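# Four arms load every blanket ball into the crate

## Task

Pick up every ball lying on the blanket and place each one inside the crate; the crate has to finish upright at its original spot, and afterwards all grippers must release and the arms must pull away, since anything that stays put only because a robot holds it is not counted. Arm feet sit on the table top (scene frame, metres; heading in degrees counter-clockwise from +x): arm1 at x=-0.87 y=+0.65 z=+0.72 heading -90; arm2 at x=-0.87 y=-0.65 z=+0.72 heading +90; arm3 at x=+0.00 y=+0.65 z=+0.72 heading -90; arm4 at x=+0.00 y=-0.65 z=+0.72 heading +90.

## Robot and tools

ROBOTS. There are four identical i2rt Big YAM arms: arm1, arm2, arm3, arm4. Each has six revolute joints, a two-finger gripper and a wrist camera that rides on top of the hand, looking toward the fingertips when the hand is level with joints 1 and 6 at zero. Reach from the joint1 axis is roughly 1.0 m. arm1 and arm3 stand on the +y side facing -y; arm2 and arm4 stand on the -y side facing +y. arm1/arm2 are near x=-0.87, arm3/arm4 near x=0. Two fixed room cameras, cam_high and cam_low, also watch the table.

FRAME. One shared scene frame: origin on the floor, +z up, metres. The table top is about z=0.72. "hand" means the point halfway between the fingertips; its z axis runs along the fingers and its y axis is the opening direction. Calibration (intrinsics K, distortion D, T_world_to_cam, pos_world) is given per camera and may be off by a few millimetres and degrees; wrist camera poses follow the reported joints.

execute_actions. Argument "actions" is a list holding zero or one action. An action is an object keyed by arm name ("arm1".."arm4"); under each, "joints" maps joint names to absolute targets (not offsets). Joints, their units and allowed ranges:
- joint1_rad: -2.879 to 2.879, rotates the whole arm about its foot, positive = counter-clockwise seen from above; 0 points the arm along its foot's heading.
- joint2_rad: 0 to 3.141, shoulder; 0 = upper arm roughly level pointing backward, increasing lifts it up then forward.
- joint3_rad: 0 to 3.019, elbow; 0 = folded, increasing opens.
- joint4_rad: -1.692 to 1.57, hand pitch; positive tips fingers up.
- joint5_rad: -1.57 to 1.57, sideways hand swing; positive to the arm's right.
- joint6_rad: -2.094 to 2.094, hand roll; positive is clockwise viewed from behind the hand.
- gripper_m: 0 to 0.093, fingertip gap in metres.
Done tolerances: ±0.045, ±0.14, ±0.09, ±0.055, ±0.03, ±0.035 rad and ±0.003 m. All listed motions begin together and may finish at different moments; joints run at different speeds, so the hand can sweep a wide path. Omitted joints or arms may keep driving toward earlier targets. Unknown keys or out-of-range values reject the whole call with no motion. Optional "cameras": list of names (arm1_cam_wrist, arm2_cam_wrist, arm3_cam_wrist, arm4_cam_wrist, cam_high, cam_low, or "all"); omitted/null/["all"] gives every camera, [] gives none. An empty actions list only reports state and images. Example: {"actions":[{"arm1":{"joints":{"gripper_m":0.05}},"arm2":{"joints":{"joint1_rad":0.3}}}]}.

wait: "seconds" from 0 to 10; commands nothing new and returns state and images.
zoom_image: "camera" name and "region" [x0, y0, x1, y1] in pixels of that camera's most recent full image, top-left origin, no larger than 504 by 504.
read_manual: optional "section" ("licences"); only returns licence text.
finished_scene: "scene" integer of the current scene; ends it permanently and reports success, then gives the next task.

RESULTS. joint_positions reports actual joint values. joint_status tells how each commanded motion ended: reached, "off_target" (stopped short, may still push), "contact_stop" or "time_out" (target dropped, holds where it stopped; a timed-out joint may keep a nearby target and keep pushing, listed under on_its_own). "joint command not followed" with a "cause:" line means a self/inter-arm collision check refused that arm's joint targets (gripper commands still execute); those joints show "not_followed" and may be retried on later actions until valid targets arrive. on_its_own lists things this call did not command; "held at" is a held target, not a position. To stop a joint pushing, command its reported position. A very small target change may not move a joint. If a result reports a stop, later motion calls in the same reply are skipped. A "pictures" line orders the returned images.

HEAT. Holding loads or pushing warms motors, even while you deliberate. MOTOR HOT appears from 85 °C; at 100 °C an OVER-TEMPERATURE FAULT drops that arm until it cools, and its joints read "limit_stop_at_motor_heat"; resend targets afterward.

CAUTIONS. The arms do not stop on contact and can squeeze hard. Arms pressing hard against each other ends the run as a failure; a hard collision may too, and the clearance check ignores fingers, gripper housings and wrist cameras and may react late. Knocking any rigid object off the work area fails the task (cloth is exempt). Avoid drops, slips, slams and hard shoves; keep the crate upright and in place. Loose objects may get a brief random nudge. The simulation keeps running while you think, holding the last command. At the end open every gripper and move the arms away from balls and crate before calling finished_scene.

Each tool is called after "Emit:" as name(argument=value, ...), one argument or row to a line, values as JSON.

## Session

Emit:
execute_actions(
  actions=[],
  cameras=["cam_high","cam_low","arm3_cam_wrist","arm4_cam_wrist"],
)

Scene clock: 0.00 s.
arm1.joint_positions: joint1_rad=-0.017 joint2_rad=+0.438 joint3_rad=+1.477 joint4_rad=-1.539 joint5_rad=-0.006 joint6_rad=-0.008 gripper_m=+0.094
arm1.joint_status: not commanded
arm1.hand: x=-0.8751 y=+0.5343 z=+1.3027 quat_wxyz=(-0.356, -0.616, -0.600, +0.367) (m; scene frame)
arm2.joint_positions: joint1_rad=+0.001 joint2_rad=+0.449 joint3_rad=+1.476 joint4_rad=-1.534 joint5_rad=+0.010 joint6_rad=+0.011 gripper_m=+0.094
arm2.joint_status: not commanded
arm2.hand: x=-0.8688 y=-0.5324 z=+1.3795 quat_wxyz=(-0.359, +0.608, -0.608, -0.364) (m; scene frame)
arm3.joint_positions: joint1_rad=+0.017 joint2_rad=+0.425 joint3_rad=+1.478 joint4_rad=-1.533 joint5_rad=-0.008 joint6_rad=+0.004 gripper_m=+0.095
arm3.joint_status: not commanded
arm3.hand: x=+0.0069 y=+0.5360 z=+1.3521 quat_wxyz=(-0.370, -0.598, -0.612, +0.362) (m; scene frame)
arm4.joint_positions: joint1_rad=+0.005 joint2_rad=+0.439 joint3_rad=+1.480 joint4_rad=-1.539 joint5_rad=-0.012 joint6_rad=+0.001 gripper_m=+0.094
arm4.joint_status: not commanded
arm4.hand: x=-0.0120 y=-0.5322 z=+1.2922 quat_wxyz=(-0.354, +0.623, -0.593, -0.368) (m; scene frame)
pictures: arm3_cam_wrist, arm4_cam_wrist, cam_high, cam_low
Images, in order (width x height): arm3_cam_wrist 504x504, arm4_cam_wrist 504x504, cam_high 672x504, cam_low 672x504.

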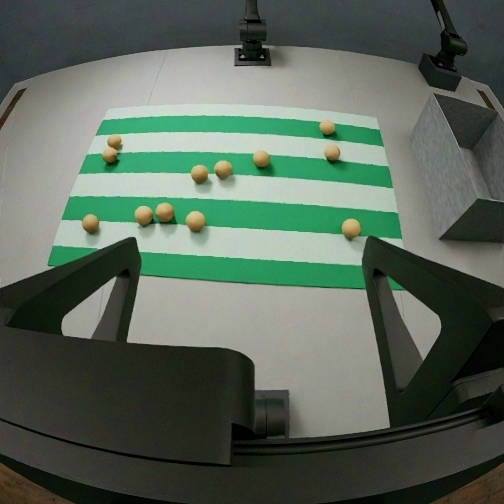

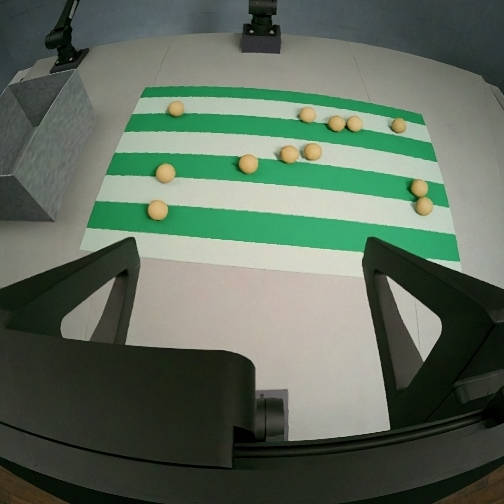

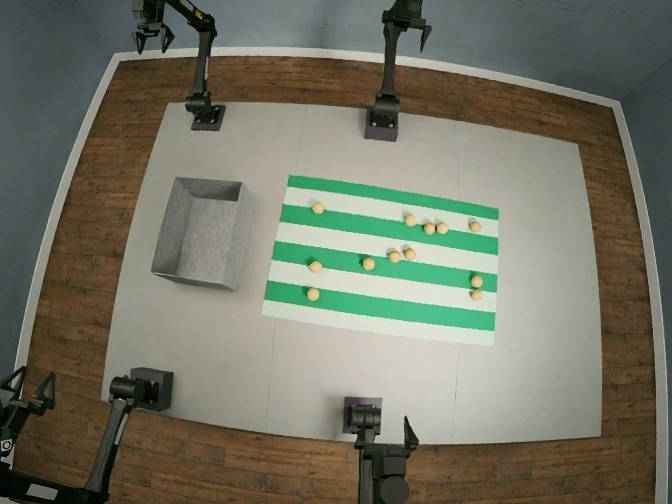

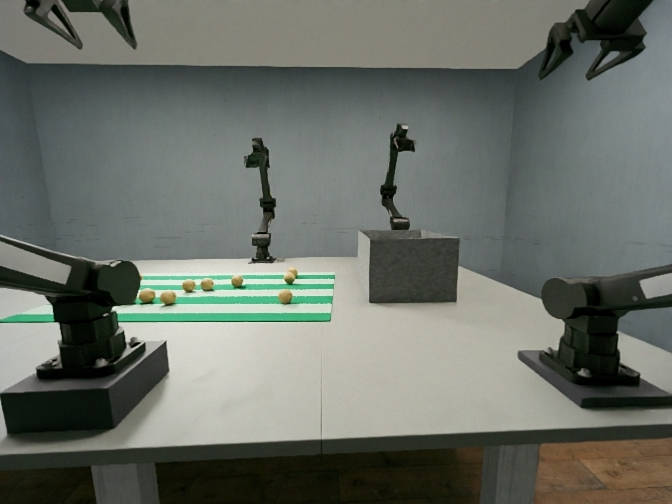

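Emit:
zoom_image(
  camera="cam_high",
  region=[260, 170, 510, 357],
)

Emit:
zoom_image(
  camera="cam_high",
  region=[140, 160, 300, 300],
)

Region (260, 170, 510, 357) of cam_high's 672x504 image, scaled by 2.016, with more detail than that image has; it fills the top 377 rows of this view, and the rest is white.

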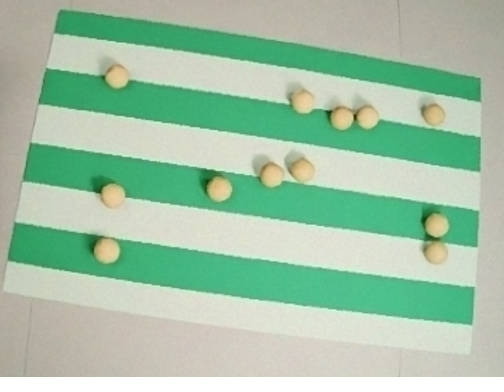

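Region (140, 160, 300, 300) of cam_high's 672x504 image, scaled by 3.150, with more detail than that image has; it fills the top 441 rows of this view, and the rest is white.

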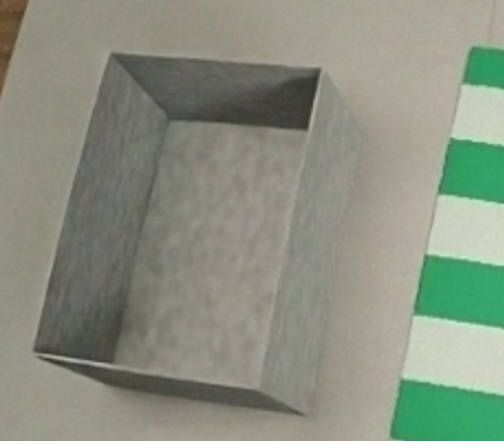

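Emit:
execute_actions(
  actions=[
    {"arm1":{"joints":{"joint1_rad":0.935,"joint2_rad":2.17,"joint3_rad":2.05,"joint4_rad":-0.93,"joint5_rad":0,"joint6_rad":0}},"arm2":{"joints":{"joint1_rad":-0.935,"joint2_rad":2.32,"joint3_rad":2.08,"joint4_rad":-0.92,"joint5_rad":0,"joint6_rad":0}},"arm3":{"joints":{"joint1_rad":0.305,"joint2_rad":1.79,"joint3_rad":1.335,"joint4_rad":-1.119,"joint5_rad":0,"joint6_rad":0}},"arm4":{"joints":{"joint1_rad":-0.732,"joint2_rad":2.05,"joint3_rad":1.9,"joint4_rad":-1.16,"joint5_rad":0,"joint6_rad":0}}},
  ],
  cameras=["arm1_cam_wrist","arm2_cam_wrist","arm3_cam_wrist","arm4_cam_wrist","cam_high"],
)

Scene clock: 73.87 s.
arm1.joint_positions: joint1_rad=+0.945 joint2_rad=+2.185 joint3_rad=+2.014 joint4_rad=-0.933 joint5_rad=+0.000 joint6_rad=-0.008 gripper_m=+0.094
arm1.joint_status: all done
arm1.hand: x=-0.2454 y=+0.1793 z=+0.8576 quat_wxyz=(-0.221, -0.305, -0.924, +0.075) (m; scene frame)
arm2.joint_positions: joint1_rad=-0.944 joint2_rad=+2.321 joint3_rad=+2.052 joint4_rad=-0.922 joint5_rad=-0.001 joint6_rad=+0.011 gripper_m=+0.094
arm2.joint_status: all done
arm2.hand: x=-0.2387 y=-0.1769 z=+0.8490 quat_wxyz=(-0.179, +0.305, -0.933, -0.066) (m; scene frame)
arm3.joint_positions: joint1_rad=+0.296 joint2_rad=+1.778 joint3_rad=+1.327 joint4_rad=-1.123 joint5_rad=-0.001 joint6_rad=+0.004 gripper_m=+0.095
arm3.joint_status: all done
arm3.hand: x=+0.1492 y=+0.1629 z=+0.8575 quat_wxyz=(+0.005, -0.596, -0.803, -0.001) (m; scene frame)
arm4.joint_positions: joint1_rad=-0.737 joint2_rad=+2.065 joint3_rad=+1.874 joint4_rad=-1.158 joint5_rad=-0.001 joint6_rad=+0.001 gripper_m=+0.094
arm4.joint_status: all done
arm4.hand: x=+0.4468 y=-0.1246 z=+0.8508 quat_wxyz=(-0.105, +0.416, -0.902, -0.044) (m; scene frame)
pictures: arm1_cam_wrist, arm2_cam_wrist, arm3_cam_wrist, arm4_cam_wrist, cam_high
camera_calibration (this result's frames):
arm1_cam_wrist: T_world_to_cam=[[-0.594444, -0.80413, -0.00345349, 0.00591525], [-0.794577, 0.586711, 0.156262, -0.429995], [-0.123629, 0.0956332, -0.98771, 0.924166], [0, 0, 0, 1]] pos_world=[-0.223894, 0.168659, 0.98002]
arm2_cam_wrist: T_world_to_cam=[[0.5802, -0.814411, -0.0100687, 0.00191707], [-0.787675, -0.564212, 0.247452, -0.492489], [-0.207209, -0.135641, -0.968848, 0.87459], [0, 0, 0, 1]] pos_world=[-0.207811, -0.157677, 0.969231]
arm3_cam_wrist: T_world_to_cam=[[-0.956515, -0.291518, -0.00980493, 0.199595], [-0.241169, 0.77151, 0.588735, -0.588718], [-0.164062, 0.565499, -0.808266, 0.743012], [0, 0, 0, 1]] pos_world=[0.170836, 0.092215, 0.949107]
arm4_cam_wrist: T_world_to_cam=[[0.76109, -0.648644, -0.00189451, -0.417366], [-0.602086, -0.707542, 0.369969, -0.126495], [-0.241319, -0.280439, -0.929042, 0.990655], [0, 0, 0, 1]] pos_world=[0.480556, -0.0824046, 0.966369]
Images, in order (width x height): arm1_cam_wrist 504x504, arm2_cam_wrist 504x504, arm3_cam_wrist 504x504, arm4_cam_wrist 504x504, cam_high 672x504.

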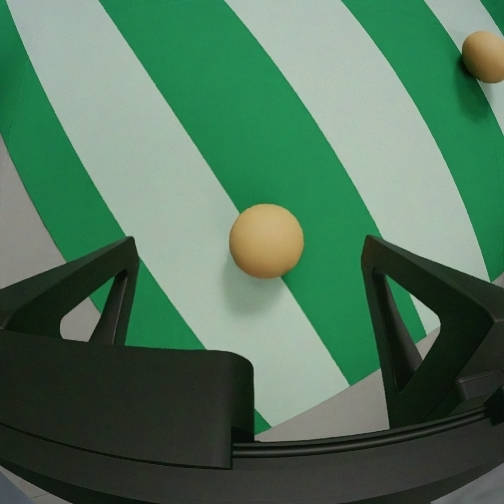

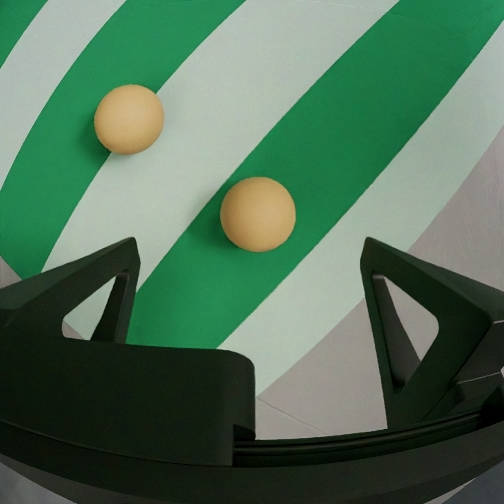

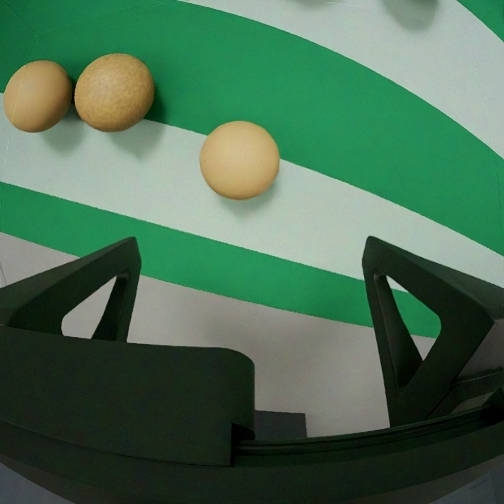

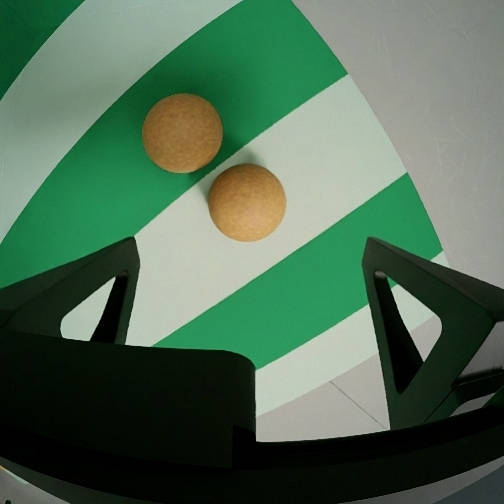

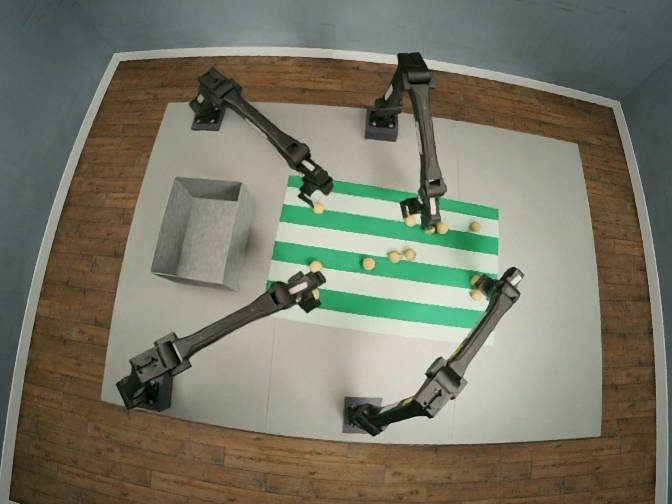

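Emit:
execute_actions(
  actions=[],
)

Scene clock: 95.20 s.
arm1.joint_positions: joint1_rad=+0.945 joint2_rad=+2.185 joint3_rad=+2.014 joint4_rad=-0.933 joint5_rad=+0.000 joint6_rad=-0.008 gripper_m=+0.094
arm1.joint_status: all done
arm1.hand: x=-0.2454 y=+0.1793 z=+0.8576 quat_wxyz=(-0.221, -0.305, -0.924, +0.075) (m; scene frame)
arm2.joint_positions: joint1_rad=-0.944 joint2_rad=+2.321 joint3_rad=+2.052 joint4_rad=-0.922 joint5_rad=-0.001 joint6_rad=+0.011 gripper_m=+0.094
arm2.joint_status: all done
arm2.hand: x=-0.2387 y=-0.1769 z=+0.8490 quat_wxyz=(-0.179, +0.305, -0.933, -0.066) (m; scene frame)
arm3.joint_positions: joint1_rad=+0.296 joint2_rad=+1.778 joint3_rad=+1.327 joint4_rad=-1.123 joint5_rad=-0.001 joint6_rad=+0.004 gripper_m=+0.095
arm3.joint_status: all done
arm3.hand: x=+0.1492 y=+0.1629 z=+0.8575 quat_wxyz=(+0.005, -0.596, -0.803, -0.001) (m; scene frame)
arm4.joint_positions: joint1_rad=-0.737 joint2_rad=+2.065 joint3_rad=+1.874 joint4_rad=-1.158 joint5_rad=-0.001 joint6_rad=+0.001 gripper_m=+0.094
arm4.joint_status: all done
arm4.hand: x=+0.4468 y=-0.1246 z=+0.8508 quat_wxyz=(-0.105, +0.416, -0.902, -0.044) (m; scene frame)
pictures: arm1_cam_wrist, arm2_cam_wrist, arm3_cam_wrist, arm4_cam_wrist, cam_high, cam_low
camera_calibration (this result's frames):
arm1_cam_wrist: T_world_to_cam=[[-0.594444, -0.80413, -0.00345349, 0.00591525], [-0.794577, 0.586711, 0.156262, -0.429995], [-0.123629, 0.0956332, -0.98771, 0.924166], [0, 0, 0, 1]] pos_world=[-0.223894, 0.168659, 0.98002]
arm2_cam_wrist: T_world_to_cam=[[0.5802, -0.814411, -0.0100687, 0.00191707], [-0.787675, -0.564212, 0.247452, -0.492489], [-0.207209, -0.135641, -0.968848, 0.87459], [0, 0, 0, 1]] pos_world=[-0.207811, -0.157677, 0.969231]
arm3_cam_wrist: T_world_to_cam=[[-0.956515, -0.291518, -0.00980493, 0.199595], [-0.241169, 0.77151, 0.588735, -0.588718], [-0.164062, 0.565499, -0.808266, 0.743012], [0, 0, 0, 1]] pos_world=[0.170836, 0.092215, 0.949107]
arm4_cam_wrist: T_world_to_cam=[[0.76109, -0.648644, -0.00189451, -0.417366], [-0.602086, -0.707542, 0.369969, -0.126495], [-0.241319, -0.280439, -0.929042, 0.990655], [0, 0, 0, 1]] pos_world=[0.480556, -0.0824046, 0.966369]
Images, in order (width x height): arm1_cam_wrist 504x504, arm2_cam_wrist 504x504, arm3_cam_wrist 504x504, arm4_cam_wrist 504x504, cam_high 672x504, cam_low 672x504.

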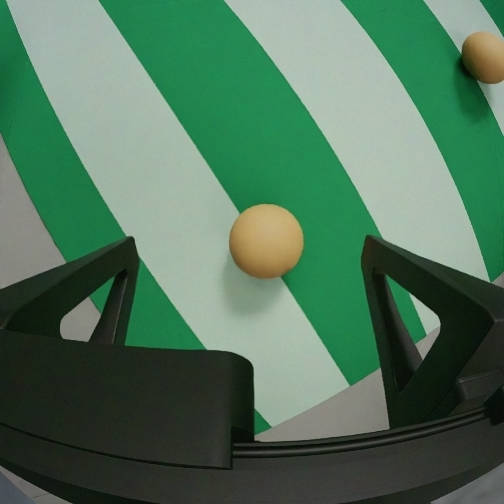

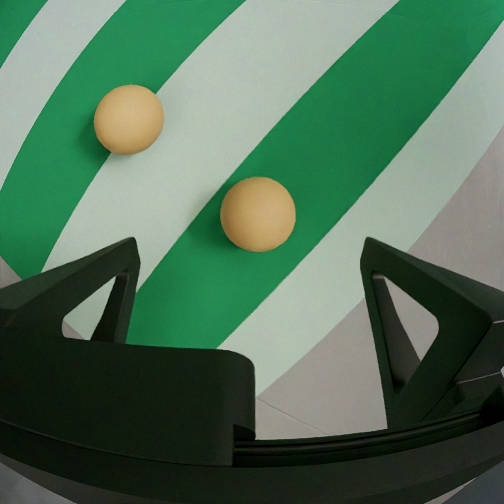

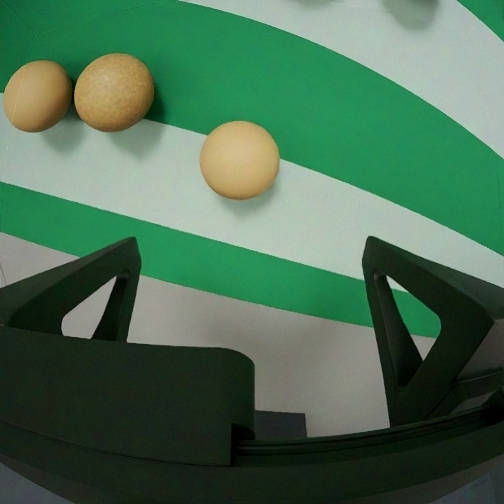

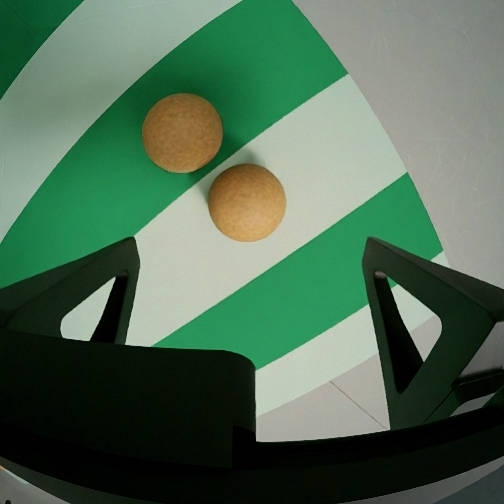

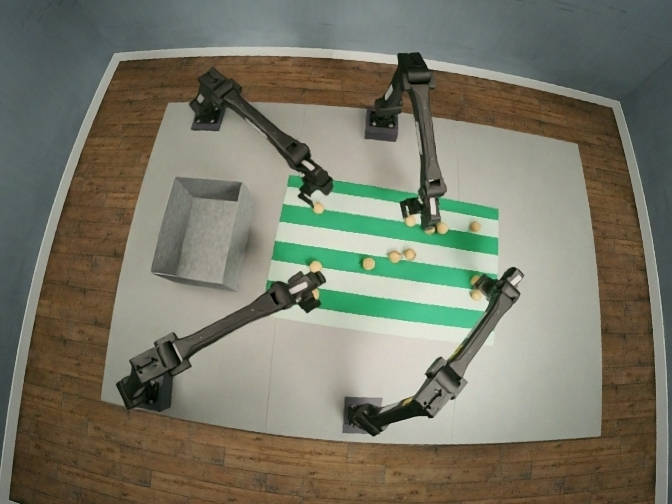

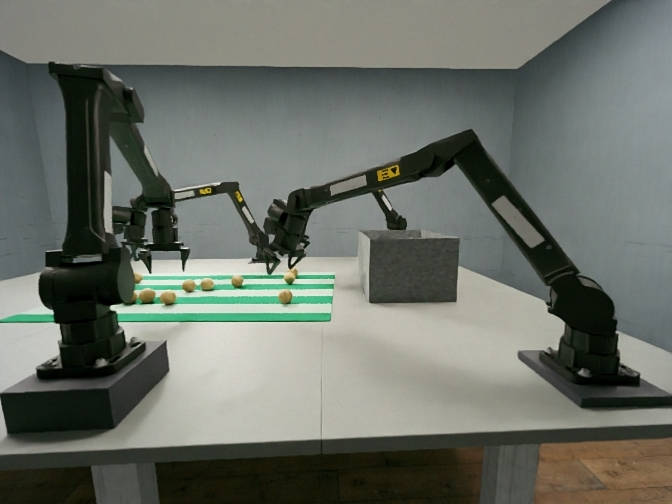

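Emit:
execute_actions(
  actions=[
    {"arm1":{"joints":{"joint1_rad":0.925,"joint2_rad":2.315,"joint4_rad":-0.92}},"arm2":{"joints":{"joint1_rad":-0.955,"joint2_rad":2.445,"joint4_rad":-0.832}},"arm3":{"joints":{"joint1_rad":0.32,"joint2_rad":1.93,"joint3_rad":1.243,"joint4_rad":-0.875,"joint6_rad":-0.3,"gripper_m":0.082}},"arm4":{"joints":{"joint2_rad":2.19,"joint4_rad":-1.108,"joint6_rad":-0.75}}},
  ],
  cameras=["arm1_cam_wrist","arm2_cam_wrist","arm3_cam_wrist","arm4_cam_wrist"],
)

Scene clock: 106.80 s.
arm1.joint_positions: joint1_rad=+0.934 joint2_rad=+2.325 joint3_rad=+2.018 joint4_rad=-0.925 joint5_rad=+0.000 joint6_rad=-0.008 gripper_m=+0.094
arm1.joint_status: all done
arm1.hand: x=-0.2548 y=+0.1761 z=+0.7543 quat_wxyz=(-0.161, -0.314, -0.934, +0.056) (m; scene frame)
arm2.joint_positions: joint1_rad=-0.944 joint2_rad=+2.444 joint3_rad=+2.052 joint4_rad=-0.850 joint5_rad=-0.001 joint6_rad=+0.011 gripper_m=+0.094
arm2.joint_status: all done
arm2.hand: x=-0.2397 y=-0.1767 z=+0.7606 quat_wxyz=(-0.155, +0.306, -0.937, -0.058) (m; scene frame)
arm3.joint_positions: joint1_rad=+0.310 joint2_rad=+1.936 joint3_rad=+1.233 joint4_rad=-0.883 joint5_rad=-0.001 joint6_rad=-0.293 gripper_m=+0.082
arm3.joint_status: all done
arm3.hand: x=+0.1549 y=+0.1663 z=+0.7499 quat_wxyz=(+0.009, -0.465, -0.885, -0.006) (m; scene frame)
arm4.joint_positions: joint1_rad=-0.737 joint2_rad=+2.205 joint3_rad=+1.874 joint4_rad=-1.116 joint5_rad=-0.001 joint6_rad=-0.740 gripper_m=+0.094
arm4.joint_status: all done
arm4.hand: x=+0.4492 y=-0.1231 z=+0.7586 quat_wxyz=(-0.065, +0.718, -0.693, +0.000) (m; scene frame)
pictures: arm1_cam_wrist, arm2_cam_wrist, arm3_cam_wrist, arm4_cam_wrist
camera_calibration (this result's frames):
arm1_cam_wrist: T_world_to_cam=[[-0.603635, -0.797245, -0.00504841, -0.0050238], [-0.766105, 0.578281, 0.280488, -0.504455], [-0.220698, 0.17318, -0.959844, 0.761816], [0, 0, 0, 1]] pos_world=[-0.221366, 0.15578, 0.872693]
arm2_cam_wrist: T_world_to_cam=[[0.580178, -0.814442, -0.00879265, 0.000799003], [-0.776302, -0.556211, 0.296621, -0.504553], [-0.246471, -0.165267, -0.954955, 0.763514], [0, 0, 0, 1]] pos_world=[-0.203965, -0.153803, 0.878789]
arm3_cam_wrist: T_world_to_cam=[[-0.821989, -0.569273, -0.016168, 0.235046], [-0.464006, 0.652991, 0.598582, -0.47984], [-0.330199, 0.49953, -0.800898, 0.686273], [0, 0, 0, 1]] pos_world=[0.197163, 0.104322, 0.840659]
arm4_cam_wrist: T_world_to_cam=[[0.996048, 0.0304563, 0.083437, -0.505099], [-0.0145919, -0.870503, 0.491947, -0.466435], [0.087615, -0.49122, -0.866618, 0.685014], [0, 0, 0, 1]] pos_world=[0.436279, -0.0541568, 0.865251]
Images, in order (width x height): arm1_cam_wrist 504x504, arm2_cam_wrist 504x504, arm3_cam_wrist 504x504, arm4_cam_wrist 504x504.

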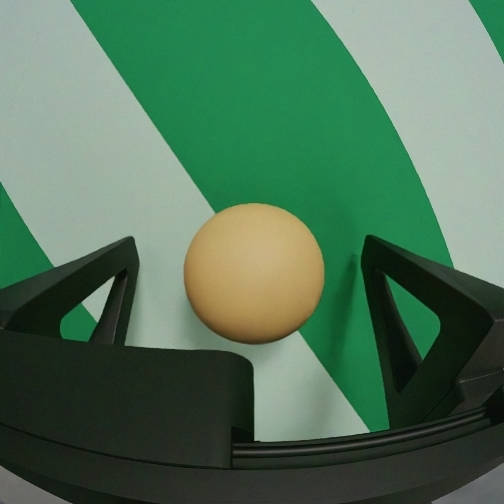

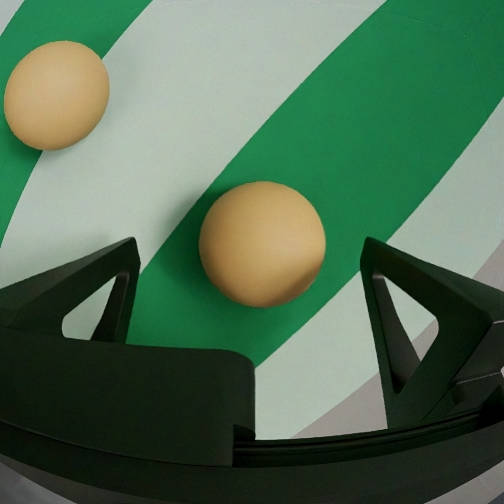

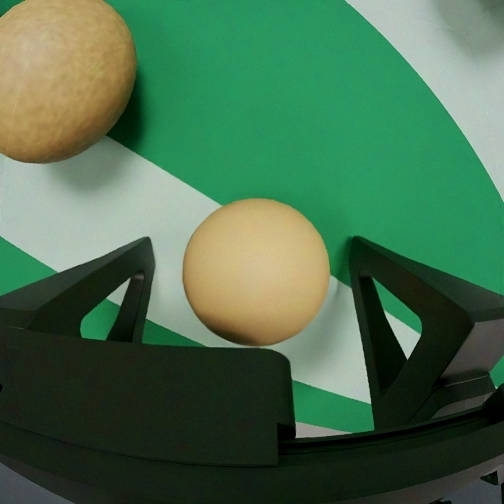

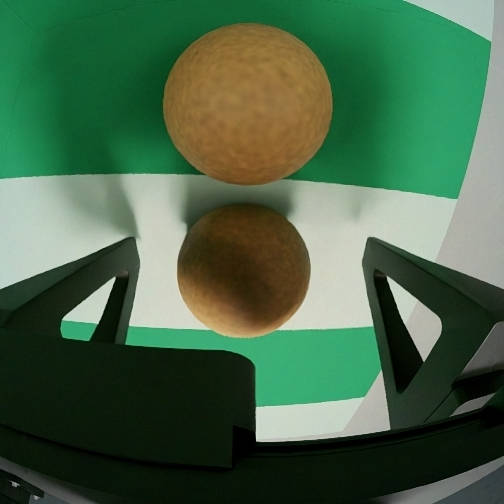

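Emit:
execute_actions(
  actions=[
    {"arm1":{"joints":{"gripper_m":0.036}},"arm2":{"joints":{"joint2_rad":2.485,"gripper_m":0.065}},"arm3":{"joints":{"joint3_rad":1.275,"gripper_m":0.036}},"arm4":{"joints":{"gripper_m":0.036}}},
  ],
  cameras=["arm2_cam_wrist","arm3_cam_wrist"],
)

Scene clock: 113.83 s.
arm1.joint_positions: joint1_rad=+0.934 joint2_rad=+2.325 joint3_rad=+2.018 joint4_rad=-0.925 joint5_rad=-0.001 joint6_rad=-0.008 gripper_m=+0.046
arm1.joint_status: gripper_m off_target (ended at +0.046, target +0.036)
arm1.hand: x=-0.2548 y=+0.1761 z=+0.7543 quat_wxyz=(-0.161, -0.314, -0.934, +0.055) (m; scene frame)
arm2.joint_positions: joint1_rad=-0.944 joint2_rad=+2.452 joint3_rad=+2.052 joint4_rad=-0.850 joint5_rad=-0.001 joint6_rad=+0.011 gripper_m=+0.065
arm2.joint_status: all done
arm2.hand: x=-0.2410 y=-0.1776 z=+0.7541 quat_wxyz=(-0.151, +0.307, -0.938, -0.056) (m; scene frame)
arm3.joint_positions: joint1_rad=+0.310 joint2_rad=+1.936 joint3_rad=+1.233 joint4_rad=-0.883 joint5_rad=-0.001 joint6_rad=-0.293 gripper_m=+0.046
arm3.joint_status: gripper_m off_target (ended at +0.046, target +0.036); the others done
arm3.hand: x=+0.1549 y=+0.1663 z=+0.7499 quat_wxyz=(+0.009, -0.465, -0.885, -0.006) (m; scene frame)
arm4.joint_positions: joint1_rad=-0.737 joint2_rad=+2.205 joint3_rad=+1.874 joint4_rad=-1.116 joint5_rad=-0.001 joint6_rad=-0.741 gripper_m=+0.047
arm4.joint_status: gripper_m off_target (ended at +0.047, target +0.036)
arm4.hand: x=+0.4492 y=-0.1231 z=+0.7586 quat_wxyz=(-0.065, +0.718, -0.693, +0.000) (m; scene frame)
pictures: arm2_cam_wrist, arm3_cam_wrist
camera_calibration (this result's frames):
arm2_cam_wrist: T_world_to_cam=[[0.580179, -0.814444, -0.00858304, 0.000601142], [-0.774244, -0.554753, 0.304623, -0.509433], [-0.25286, -0.170091, -0.952434, 0.752609], [0, 0, 0, 1]] pos_world=[-0.20447, -0.154108, 0.872001]
arm3_cam_wrist: T_world_to_cam=[[-0.821771, -0.569578, -0.0165409, 0.235405], [-0.464472, 0.652746, 0.598489, -0.479641], [-0.330089, 0.499504, -0.80096, 0.686318], [0, 0, 0, 1]] pos_world=[0.197215, 0.104347, 0.840667]
Images, in order (width x height): arm2_cam_wrist 504x504, arm3_cam_wrist 504x504.

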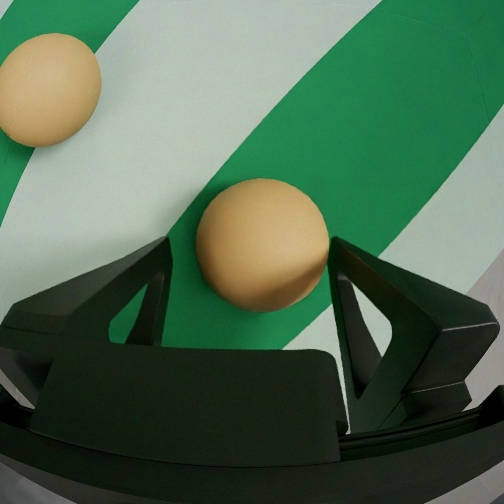

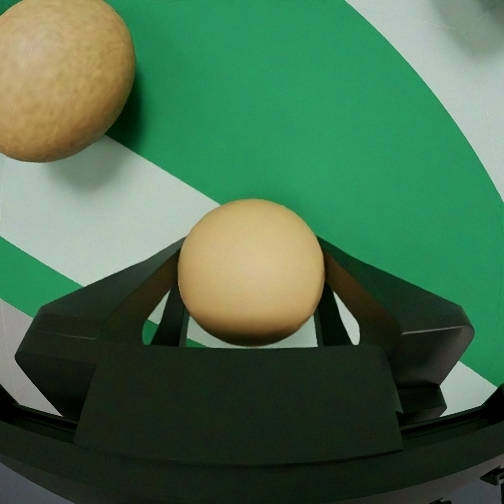

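Emit:
execute_actions(
  actions=[
    {"arm1":{"joints":{"joint1_rad":0.78,"joint2_rad":1.75,"joint3_rad":1.9,"joint4_rad":-1.1}},"arm2":{"joints":{"gripper_m":0.036}},"arm3":{"joints":{"joint1_rad":0.0,"joint2_rad":1.5,"joint3_rad":1.45,"joint4_rad":-1.2}},"arm4":{"joints":{"joint2_rad":1.7,"joint4_rad":-1.3}}},
  ],
  cameras=["arm2_cam_wrist","cam_high","cam_low"],
)

Scene clock: 127.33 s.
arm1.joint_positions: joint1_rad=+0.780 joint2_rad=+1.776 joint3_rad=+1.888 joint4_rad=-1.096 joint5_rad=+0.000 joint6_rad=-0.008 gripper_m=+0.046
arm1.joint_status: all done
arm1.hand: x=-0.4015 y=+0.1572 z=+1.0656 quat_wxyz=(-0.266, -0.374, -0.881, +0.115) (m; scene frame)
arm2.joint_positions: joint1_rad=-0.944 joint2_rad=+2.452 joint3_rad=+2.052 joint4_rad=-0.850 joint5_rad=+0.000 joint6_rad=+0.011 gripper_m=+0.047
arm2.joint_status: gripper_m off_target (ended at +0.047, target +0.036)
arm2.hand: x=-0.2410 y=-0.1776 z=+0.7541 quat_wxyz=(-0.151, +0.307, -0.938, -0.056) (m; scene frame)
arm3.joint_positions: joint1_rad=-0.007 joint2_rad=+1.483 joint3_rad=+1.435 joint4_rad=-1.192 joint5_rad=+0.002 joint6_rad=-0.295 gripper_m=+0.046
arm3.joint_status: all done
arm3.hand: x=-0.0021 y=+0.1315 z=+1.0461 quat_wxyz=(-0.093, -0.590, -0.791, +0.133) (m; scene frame)
arm4.joint_positions: joint1_rad=-0.737 joint2_rad=+1.704 joint3_rad=+1.883 joint4_rad=-1.295 joint5_rad=-0.001 joint6_rad=-0.741 gripper_m=+0.047
arm4.joint_status: all done
arm4.hand: x=+0.4009 y=-0.1752 z=+1.0746 quat_wxyz=(-0.228, +0.701, -0.675, -0.010) (m; scene frame)
pictures: arm2_cam_wrist, cam_high, cam_low
camera_calibration (this result's frames):
arm2_cam_wrist: T_world_to_cam=[[0.580082, -0.814516, -0.00822151, 0.000226603], [-0.774377, -0.554571, 0.304616, -0.509426], [-0.252674, -0.170336, -0.95244, 0.752615], [0, 0, 0, 1]] pos_world=[-0.204453, -0.154131, 0.872002]
Images, in order (width x height): arm2_cam_wrist 504x504, cam_high 672x504, cam_low 672x504.

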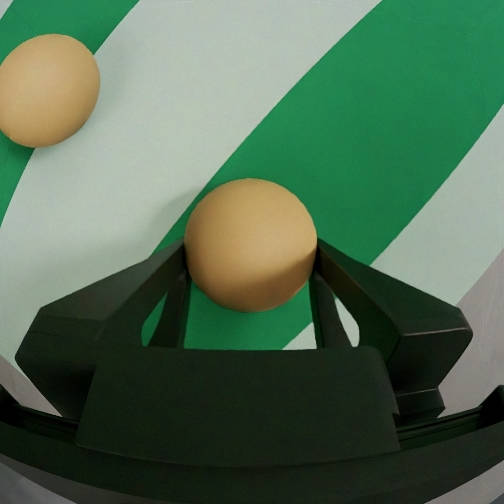

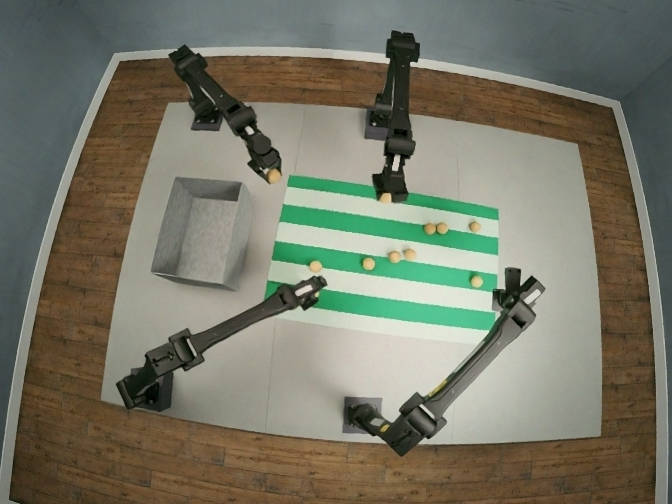

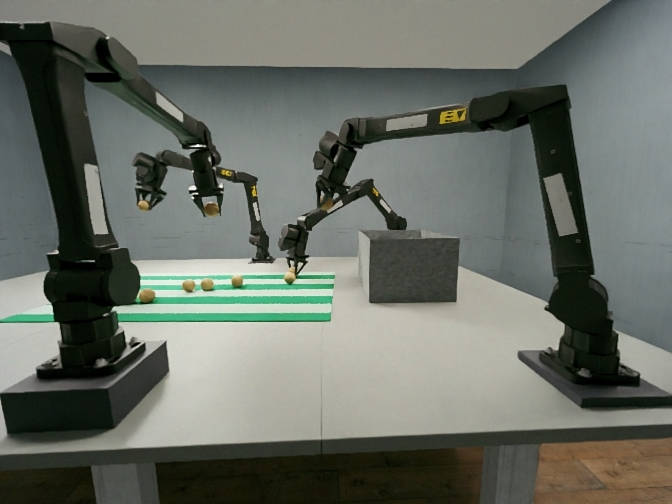

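Emit:
execute_actions(
  actions=[
    {"arm1":{"joints":{"joint1_rad":0.275,"joint2_rad":1.61,"joint3_rad":1.73,"joint4_rad":-1.25}},"arm2":{"joints":{"joint1_rad":-0.8,"joint2_rad":1.8,"joint3_rad":1.9,"joint4_rad":-1.0}},"arm3":{"joints":{"joint1_rad":-0.4,"joint6_rad":0}},"arm4":{"joints":{"joint1_rad":-0.2,"joint2_rad":1.5,"joint3_rad":1.6,"joint6_rad":0}}},
  ],
  cameras=["arm1_cam_wrist","cam_high"],
)

Scene clock: 142.63 s.
arm1.joint_positions: joint1_rad=+0.270 joint2_rad=+1.625 joint3_rad=+1.731 joint4_rad=-1.244 joint5_rad=+0.001 joint6_rad=-0.008 gripper_m=+0.046
arm1.joint_status: all done
arm1.hand: x=-0.7243 y=+0.0760 z=+1.0625 quat_wxyz=(-0.171, -0.596, -0.773, +0.133) (m; scene frame)
arm2.joint_positions: joint1_rad=-0.798 joint2_rad=+1.797 joint3_rad=+1.894 joint4_rad=-0.990 joint5_rad=-0.001 joint6_rad=+0.011 gripper_m=+0.047
arm2.joint_status: all done
arm2.hand: x=-0.3716 y=-0.1503 z=+1.1477 quat_wxyz=(-0.306, +0.357, -0.872, -0.135) (m; scene frame)
arm3.joint_positions: joint1_rad=-0.411 joint2_rad=+1.483 joint3_rad=+1.435 joint4_rad=-1.192 joint5_rad=+0.001 joint6_rad=-0.007 gripper_m=+0.046
arm3.joint_status: all done
arm3.hand: x=-0.2052 y=+0.1747 z=+1.0477 quat_wxyz=(-0.086, -0.823, -0.544, +0.140) (m; scene frame)
arm4.joint_positions: joint1_rad=-0.195 joint2_rad=+1.518 joint3_rad=+1.604 joint4_rad=-1.297 joint5_rad=-0.002 joint6_rad=-0.010 gripper_m=+0.047
arm4.joint_status: all done
arm4.hand: x=+0.0843 y=-0.1198 z=+1.0421 quat_wxyz=(-0.140, +0.641, -0.747, -0.112) (m; scene frame)
pictures: arm1_cam_wrist, cam_high
camera_calibration (this result's frames):
arm1_cam_wrist: T_world_to_cam=[[-0.966781, -0.255552, -0.00518542, -0.670672], [-0.251863, 0.948974, 0.189771, -0.451996], [-0.0435756, 0.184773, -0.981815, 1.12218], [0, 0, 0, 1]] pos_world=[-0.713335, 0.0501926, 1.18407]
Images, in order (width x height): arm1_cam_wrist 504x504, cam_high 672x504.

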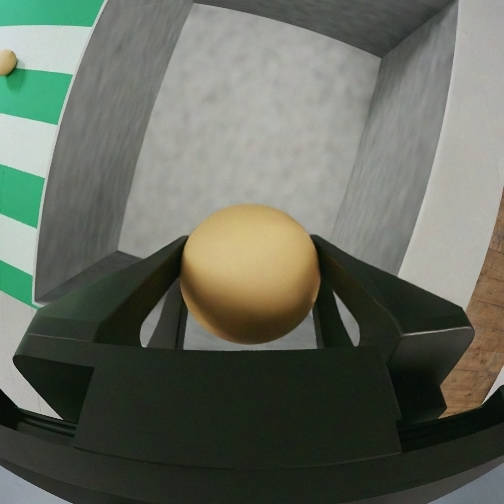

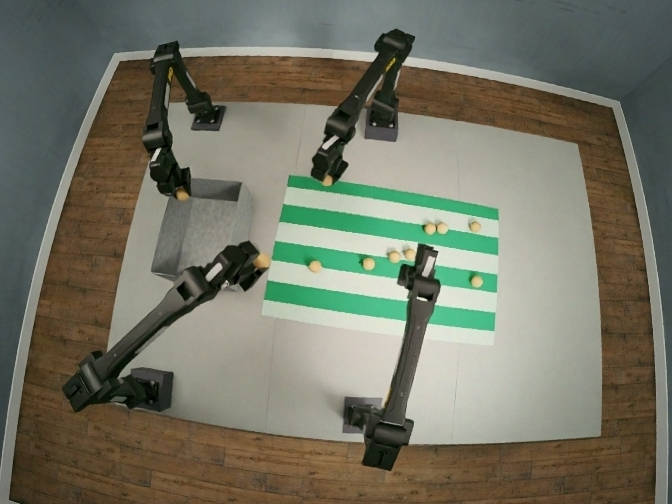

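Emit:
execute_actions(
  actions=[
    {"arm1":{"joints":{"joint2_rad":1.95,"joint3_rad":1.585,"joint4_rad":-1.15}},"arm2":{"joints":{"joint1_rad":-0.55,"joint2_rad":1.55,"joint3_rad":1.55,"joint4_rad":-1.01}},"arm3":{"joints":{"joint1_rad":-0.86}},"arm4":{"joints":{"joint1_rad":0.25}}},
  ],
  cameras=["arm1_cam_wrist","cam_high"],
)

Scene clock: 151.93 s.
arm1.joint_positions: joint1_rad=+0.270 joint2_rad=+1.961 joint3_rad=+1.560 joint4_rad=-1.156 joint5_rad=+0.001 joint6_rad=-0.008 gripper_m=+0.046
arm1.joint_status: all done
arm1.hand: x=-0.7260 y=+0.0848 z=+0.8002 quat_wxyz=(-0.007, -0.610, -0.792, +0.005) (m; scene frame)
arm2.joint_positions: joint1_rad=-0.546 joint2_rad=+1.539 joint3_rad=+1.550 joint4_rad=-0.995 joint5_rad=-0.001 joint6_rad=+0.010 gripper_m=+0.047
arm2.joint_status: all done
arm2.hand: x=-0.5688 y=-0.1384 z=+1.1292 quat_wxyz=(-0.251, +0.471, -0.832, -0.150) (m; scene frame)
arm3.joint_positions: joint1_rad=-0.871 joint2_rad=+1.483 joint3_rad=+1.435 joint4_rad=-1.192 joint5_rad=+0.001 joint6_rad=-0.005 gripper_m=+0.046
arm3.joint_status: all done
arm3.hand: x=-0.3941 y=+0.3158 z=+1.0496 quat_wxyz=(-0.052, -0.925, -0.341, +0.157) (m; scene frame)
arm4.joint_positions: joint1_rad=+0.254 joint2_rad=+1.518 joint3_rad=+1.604 joint4_rad=-1.297 joint5_rad=-0.002 joint6_rad=-0.008 gripper_m=+0.047
arm4.joint_status: all done
arm4.hand: x=-0.1540 y=-0.1341 z=+1.0395 quat_wxyz=(-0.110, +0.791, -0.586, -0.139) (m; scene frame)
pictures: arm1_cam_wrist, cam_high
camera_calibration (this result's frames):
arm1_cam_wrist: T_world_to_cam=[[-0.967282, -0.253575, -0.00803345, -0.669737], [-0.212171, 0.791169, 0.573615, -0.675936], [-0.139099, 0.556552, -0.819085, 0.631841], [0, 0, 0, 1]] pos_world=[-0.70335, 0.0132988, 0.899879]
Images, in order (width x height): arm1_cam_wrist 504x504, cam_high 672x504.

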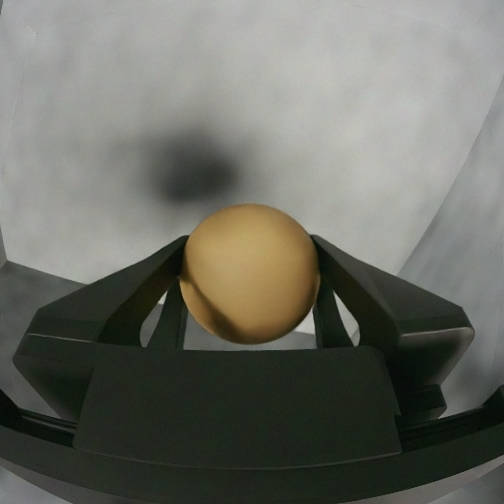

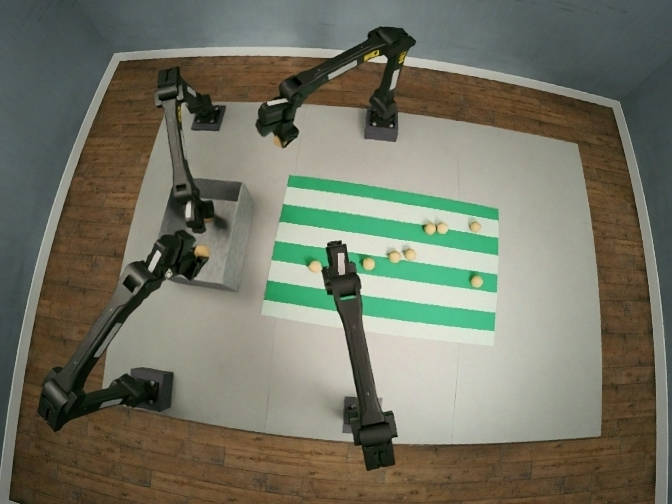

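Emit:
execute_actions(
  actions=[
    {"arm1":{"joints":{"joint2_rad":1.35,"gripper_m":0.075}},"arm2":{"joints":{"joint1_rad":-0.42}},"arm4":{"joints":{"joint1_rad":0.5}}},
  ],
  cameras=[],
)

Emit:
execute_actions(
  actions=[
    {"arm1":{"joints":{"joint1_rad":-0.3,"joint2_rad":0.9,"joint3_rad":1.1}},"arm2":{"joints":{"joint1_rad":-0.27,"joint2_rad":2.06}},"arm3":{"joints":{"joint2_rad":1.75,"joint3_rad":1.9,"joint4_rad":-1.1}}},
  ],
  cameras=["arm2_cam_wrist","cam_high"],
)

Scene clock: 159.43 s.
arm1.joint_positions: joint1_rad=+0.270 joint2_rad=+1.366 joint3_rad=+1.560 joint4_rad=-1.156 joint5_rad=+0.001 joint6_rad=-0.008 gripper_m=+0.075
arm1.joint_status: all done
arm1.hand: x=-0.7409 y=+0.1406 z=+1.1266 quat_wxyz=(-0.237, -0.582, -0.755, +0.185) (m; scene frame)
arm2.joint_positions: joint1_rad=-0.408 joint2_rad=+1.539 joint3_rad=+1.550 joint4_rad=-0.995 joint5_rad=-0.001 joint6_rad=+0.010 gripper_m=+0.047
arm2.joint_status: all done
arm2.hand: x=-0.6422 y=-0.1021 z=+1.1297 quat_wxyz=(-0.241, +0.528, -0.797, -0.167) (m; scene frame)
arm3.joint_positions: joint1_rad=-0.871 joint2_rad=+1.483 joint3_rad=+1.435 joint4_rad=-1.192 joint5_rad=+0.001 joint6_rad=-0.005 gripper_m=+0.046
arm3.joint_status: not commanded
arm3.hand: x=-0.3941 y=+0.3158 z=+1.0496 quat_wxyz=(-0.052, -0.925, -0.341, +0.157) (m; scene frame)
arm4.joint_positions: joint1_rad=+0.503 joint2_rad=+1.518 joint3_rad=+1.604 joint4_rad=-1.297 joint5_rad=-0.002 joint6_rad=-0.008 gripper_m=+0.047
arm4.joint_status: all done
arm4.hand: x=-0.2764 y=-0.1872 z=+1.0383 quat_wxyz=(-0.090, +0.857, -0.484, -0.151) (m; scene frame)
pictures: none
No camera images: the call's "cameras" was empty. Leave "cameras" out to get every camera's image.

Scene clock: 160.93 s.
arm1.joint_positions: joint1_rad=-0.293 joint2_rad=+0.899 joint3_rad=+1.100 joint4_rad=-1.154 joint5_rad=+0.001 joint6_rad=-0.008 gripper_m=+0.075
arm1.joint_status: all done
arm1.hand: x=-0.9807 y=+0.3123 z=+1.0841 quat_wxyz=(-0.179, -0.768, -0.563, +0.246) (m; scene frame)
arm2.joint_positions: joint1_rad=-0.259 joint2_rad=+2.077 joint3_rad=+1.531 joint4_rad=-0.999 joint5_rad=+0.000 joint6_rad=+0.010 gripper_m=+0.047
arm2.joint_status: all done
arm2.hand: x=-0.7268 y=-0.0698 z=+0.8044 quat_wxyz=(-0.012, +0.613, -0.790, -0.012) (m; scene frame)
arm3.joint_positions: joint1_rad=-0.871 joint2_rad=+1.755 joint3_rad=+1.858 joint4_rad=-1.108 joint5_rad=+0.001 joint6_rad=-0.005 gripper_m=+0.046
arm3.joint_status: all done
arm3.hand: x=-0.5100 y=+0.2174 z=+1.1095 quat_wxyz=(-0.092, -0.900, -0.333, +0.265) (m; scene frame)
arm4.joint_positions: joint1_rad=+0.503 joint2_rad=+1.518 joint3_rad=+1.604 joint4_rad=-1.297 joint5_rad=-0.002 joint6_rad=-0.008 gripper_m=+0.047
arm4.joint_status: not commanded
arm4.hand: x=-0.2764 y=-0.1872 z=+1.0383 quat_wxyz=(-0.090, +0.857, -0.484, -0.151) (m; scene frame)
pictures: arm2_cam_wrist, cam_high
camera_calibration (this result's frames):
arm2_cam_wrist: T_world_to_cam=[[0.965224, -0.261402, 0.00329421, 0.67958], [-0.217662, -0.796607, 0.563951, -0.662038], [-0.144794, -0.545056, -0.825802, 0.646418], [0, 0, 0, 1]] pos_world=[-0.706451, 0.0025934, 0.904931]
Images, in order (width x height): arm2_cam_wrist 504x504, cam_high 672x504.

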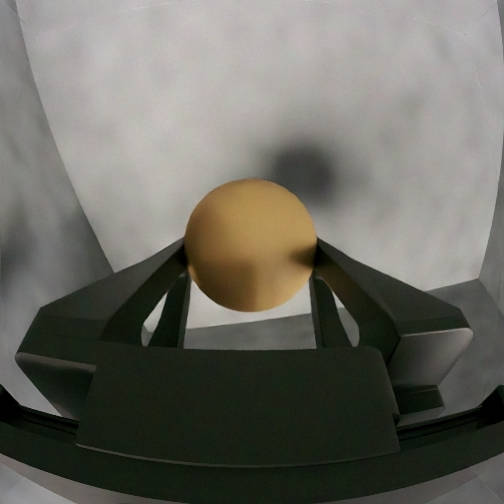

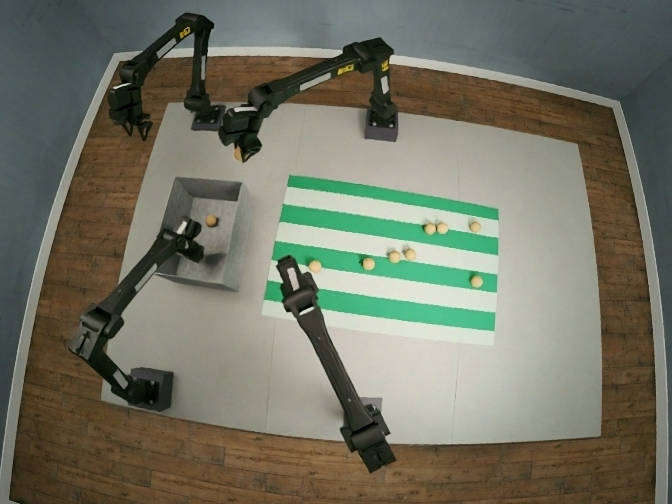

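Emit:
execute_actions(
  actions=[
    {"arm2":{"joints":{"joint2_rad":1.5,"gripper_m":0.075}},"arm3":{"joints":{"joint2_rad":1.95,"joint3_rad":2.40,"joint4_rad":-0.923}},"arm4":{"joints":{"joint1_rad":0.75}}},
  ],
  cameras=[],
)

Emit:
execute_actions(
  actions=[
    {"arm2":{"joints":{"joint1_rad":0.3,"joint2_rad":1.0,"joint3_rad":1.15}},"arm3":{"joints":{"joint2_rad":2.38}},"arm4":{"joints":{"joint1_rad":0.83,"joint2_rad":1.7,"joint3_rad":1.95}}},
  ],
  cameras=["arm3_cam_wrist","cam_high","cam_low"],
)

Scene clock: 168.10 s.
arm1.joint_positions: joint1_rad=-0.293 joint2_rad=+0.899 joint3_rad=+1.100 joint4_rad=-1.154 joint5_rad=+0.001 joint6_rad=-0.008 gripper_m=+0.075
arm1.joint_status: not commanded
arm1.hand: x=-0.9807 y=+0.3123 z=+1.0841 quat_wxyz=(-0.179, -0.768, -0.563, +0.246) (m; scene frame)
arm2.joint_positions: joint1_rad=-0.259 joint2_rad=+1.488 joint3_rad=+1.535 joint4_rad=-0.999 joint5_rad=+0.000 joint6_rad=+0.010 gripper_m=+0.075
arm2.joint_status: all done
arm2.hand: x=-0.7296 y=-0.0876 z=+1.1507 quat_wxyz=(-0.241, +0.583, -0.752, -0.193) (m; scene frame)
arm3.joint_positions: joint1_rad=-0.871 joint2_rad=+1.946 joint3_rad=+2.362 joint4_rad=-0.933 joint5_rad=+0.001 joint6_rad=-0.005 gripper_m=+0.046
arm3.joint_status: all done
arm3.hand: x=-0.5984 y=+0.1412 z=+1.2789 quat_wxyz=(-0.168, -0.810, -0.300, +0.475) (m; scene frame)
arm4.joint_positions: joint1_rad=+0.753 joint2_rad=+1.518 joint3_rad=+1.604 joint4_rad=-1.297 joint5_rad=-0.002 joint6_rad=-0.007 gripper_m=+0.047
arm4.joint_status: all done
arm4.hand: x=-0.3822 y=-0.2690 z=+1.0373 quat_wxyz=(-0.069, +0.911, -0.374, -0.160) (m; scene frame)
pictures: none
No camera images: the call's "cameras" was empty. Leave "cameras" out to get every camera's image.

Scene clock: 169.67 s.
arm1.joint_positions: joint1_rad=-0.293 joint2_rad=+0.899 joint3_rad=+1.100 joint4_rad=-1.154 joint5_rad=+0.001 joint6_rad=-0.008 gripper_m=+0.075
arm1.joint_status: not commanded
arm1.hand: x=-0.9807 y=+0.3123 z=+1.0841 quat_wxyz=(-0.179, -0.768, -0.563, +0.246) (m; scene frame)
arm2.joint_positions: joint1_rad=+0.291 joint2_rad=+0.987 joint3_rad=+1.153 joint4_rad=-0.999 joint5_rad=-0.002 joint6_rad=+0.010 gripper_m=+0.075
arm2.joint_status: all done
arm2.hand: x=-0.9941 y=-0.2609 z=+1.1836 quat_wxyz=(-0.213, +0.749, -0.553, -0.296) (m; scene frame)
arm3.joint_positions: joint1_rad=-0.871 joint2_rad=+2.403 joint3_rad=+2.359 joint4_rad=-0.928 joint5_rad=+0.001 joint6_rad=-0.005 gripper_m=+0.046
arm3.joint_status: all done
arm3.hand: x=-0.6629 y=+0.0904 z=+0.9039 quat_wxyz=(-0.097, -0.896, -0.331, +0.280) (m; scene frame)
arm4.joint_positions: joint1_rad=+0.838 joint2_rad=+1.717 joint3_rad=+1.888 joint4_rad=-1.302 joint5_rad=+0.000 joint6_rad=-0.007 gripper_m=+0.047
arm4.joint_status: all done
arm4.hand: x=-0.4808 y=-0.2452 z=+1.0595 quat_wxyz=(-0.077, +0.919, -0.332, -0.200) (m; scene frame)
pictures: arm3_cam_wrist, cam_high, cam_low
camera_calibration (this result's frames):
arm3_cam_wrist: T_world_to_cam=[[-0.655358, 0.755317, 0.00100354, -0.502655], [0.755208, 0.65524, 0.0179263, 0.431018], [0.0128825, 0.012506, -0.999839, 1.02871], [0, 0, 0, 1]] pos_world=[-0.66818, 0.0843789, 1.02132]
Images, in order (width x height): arm3_cam_wrist 504x504, cam_high 672x504, cam_low 672x504.

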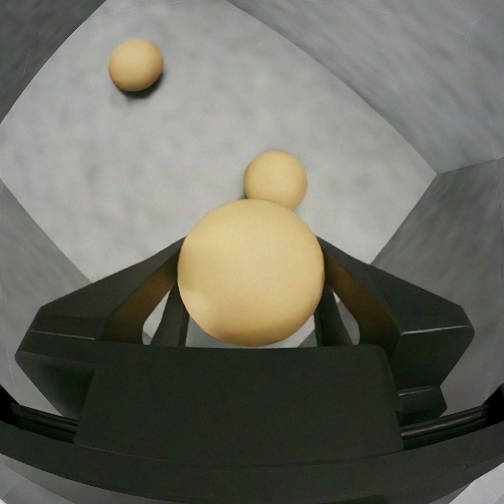

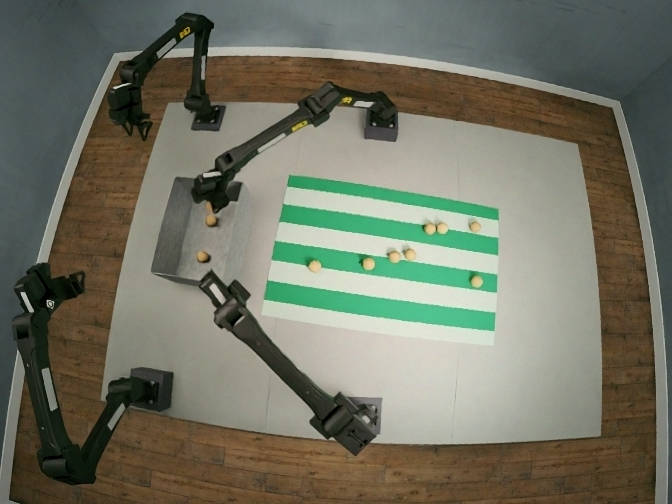

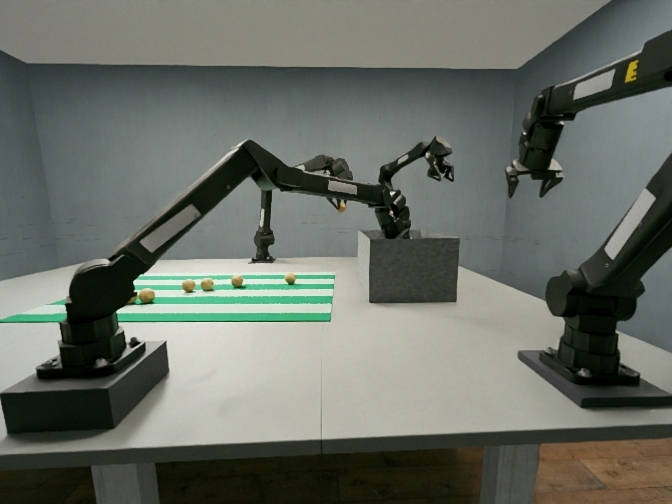

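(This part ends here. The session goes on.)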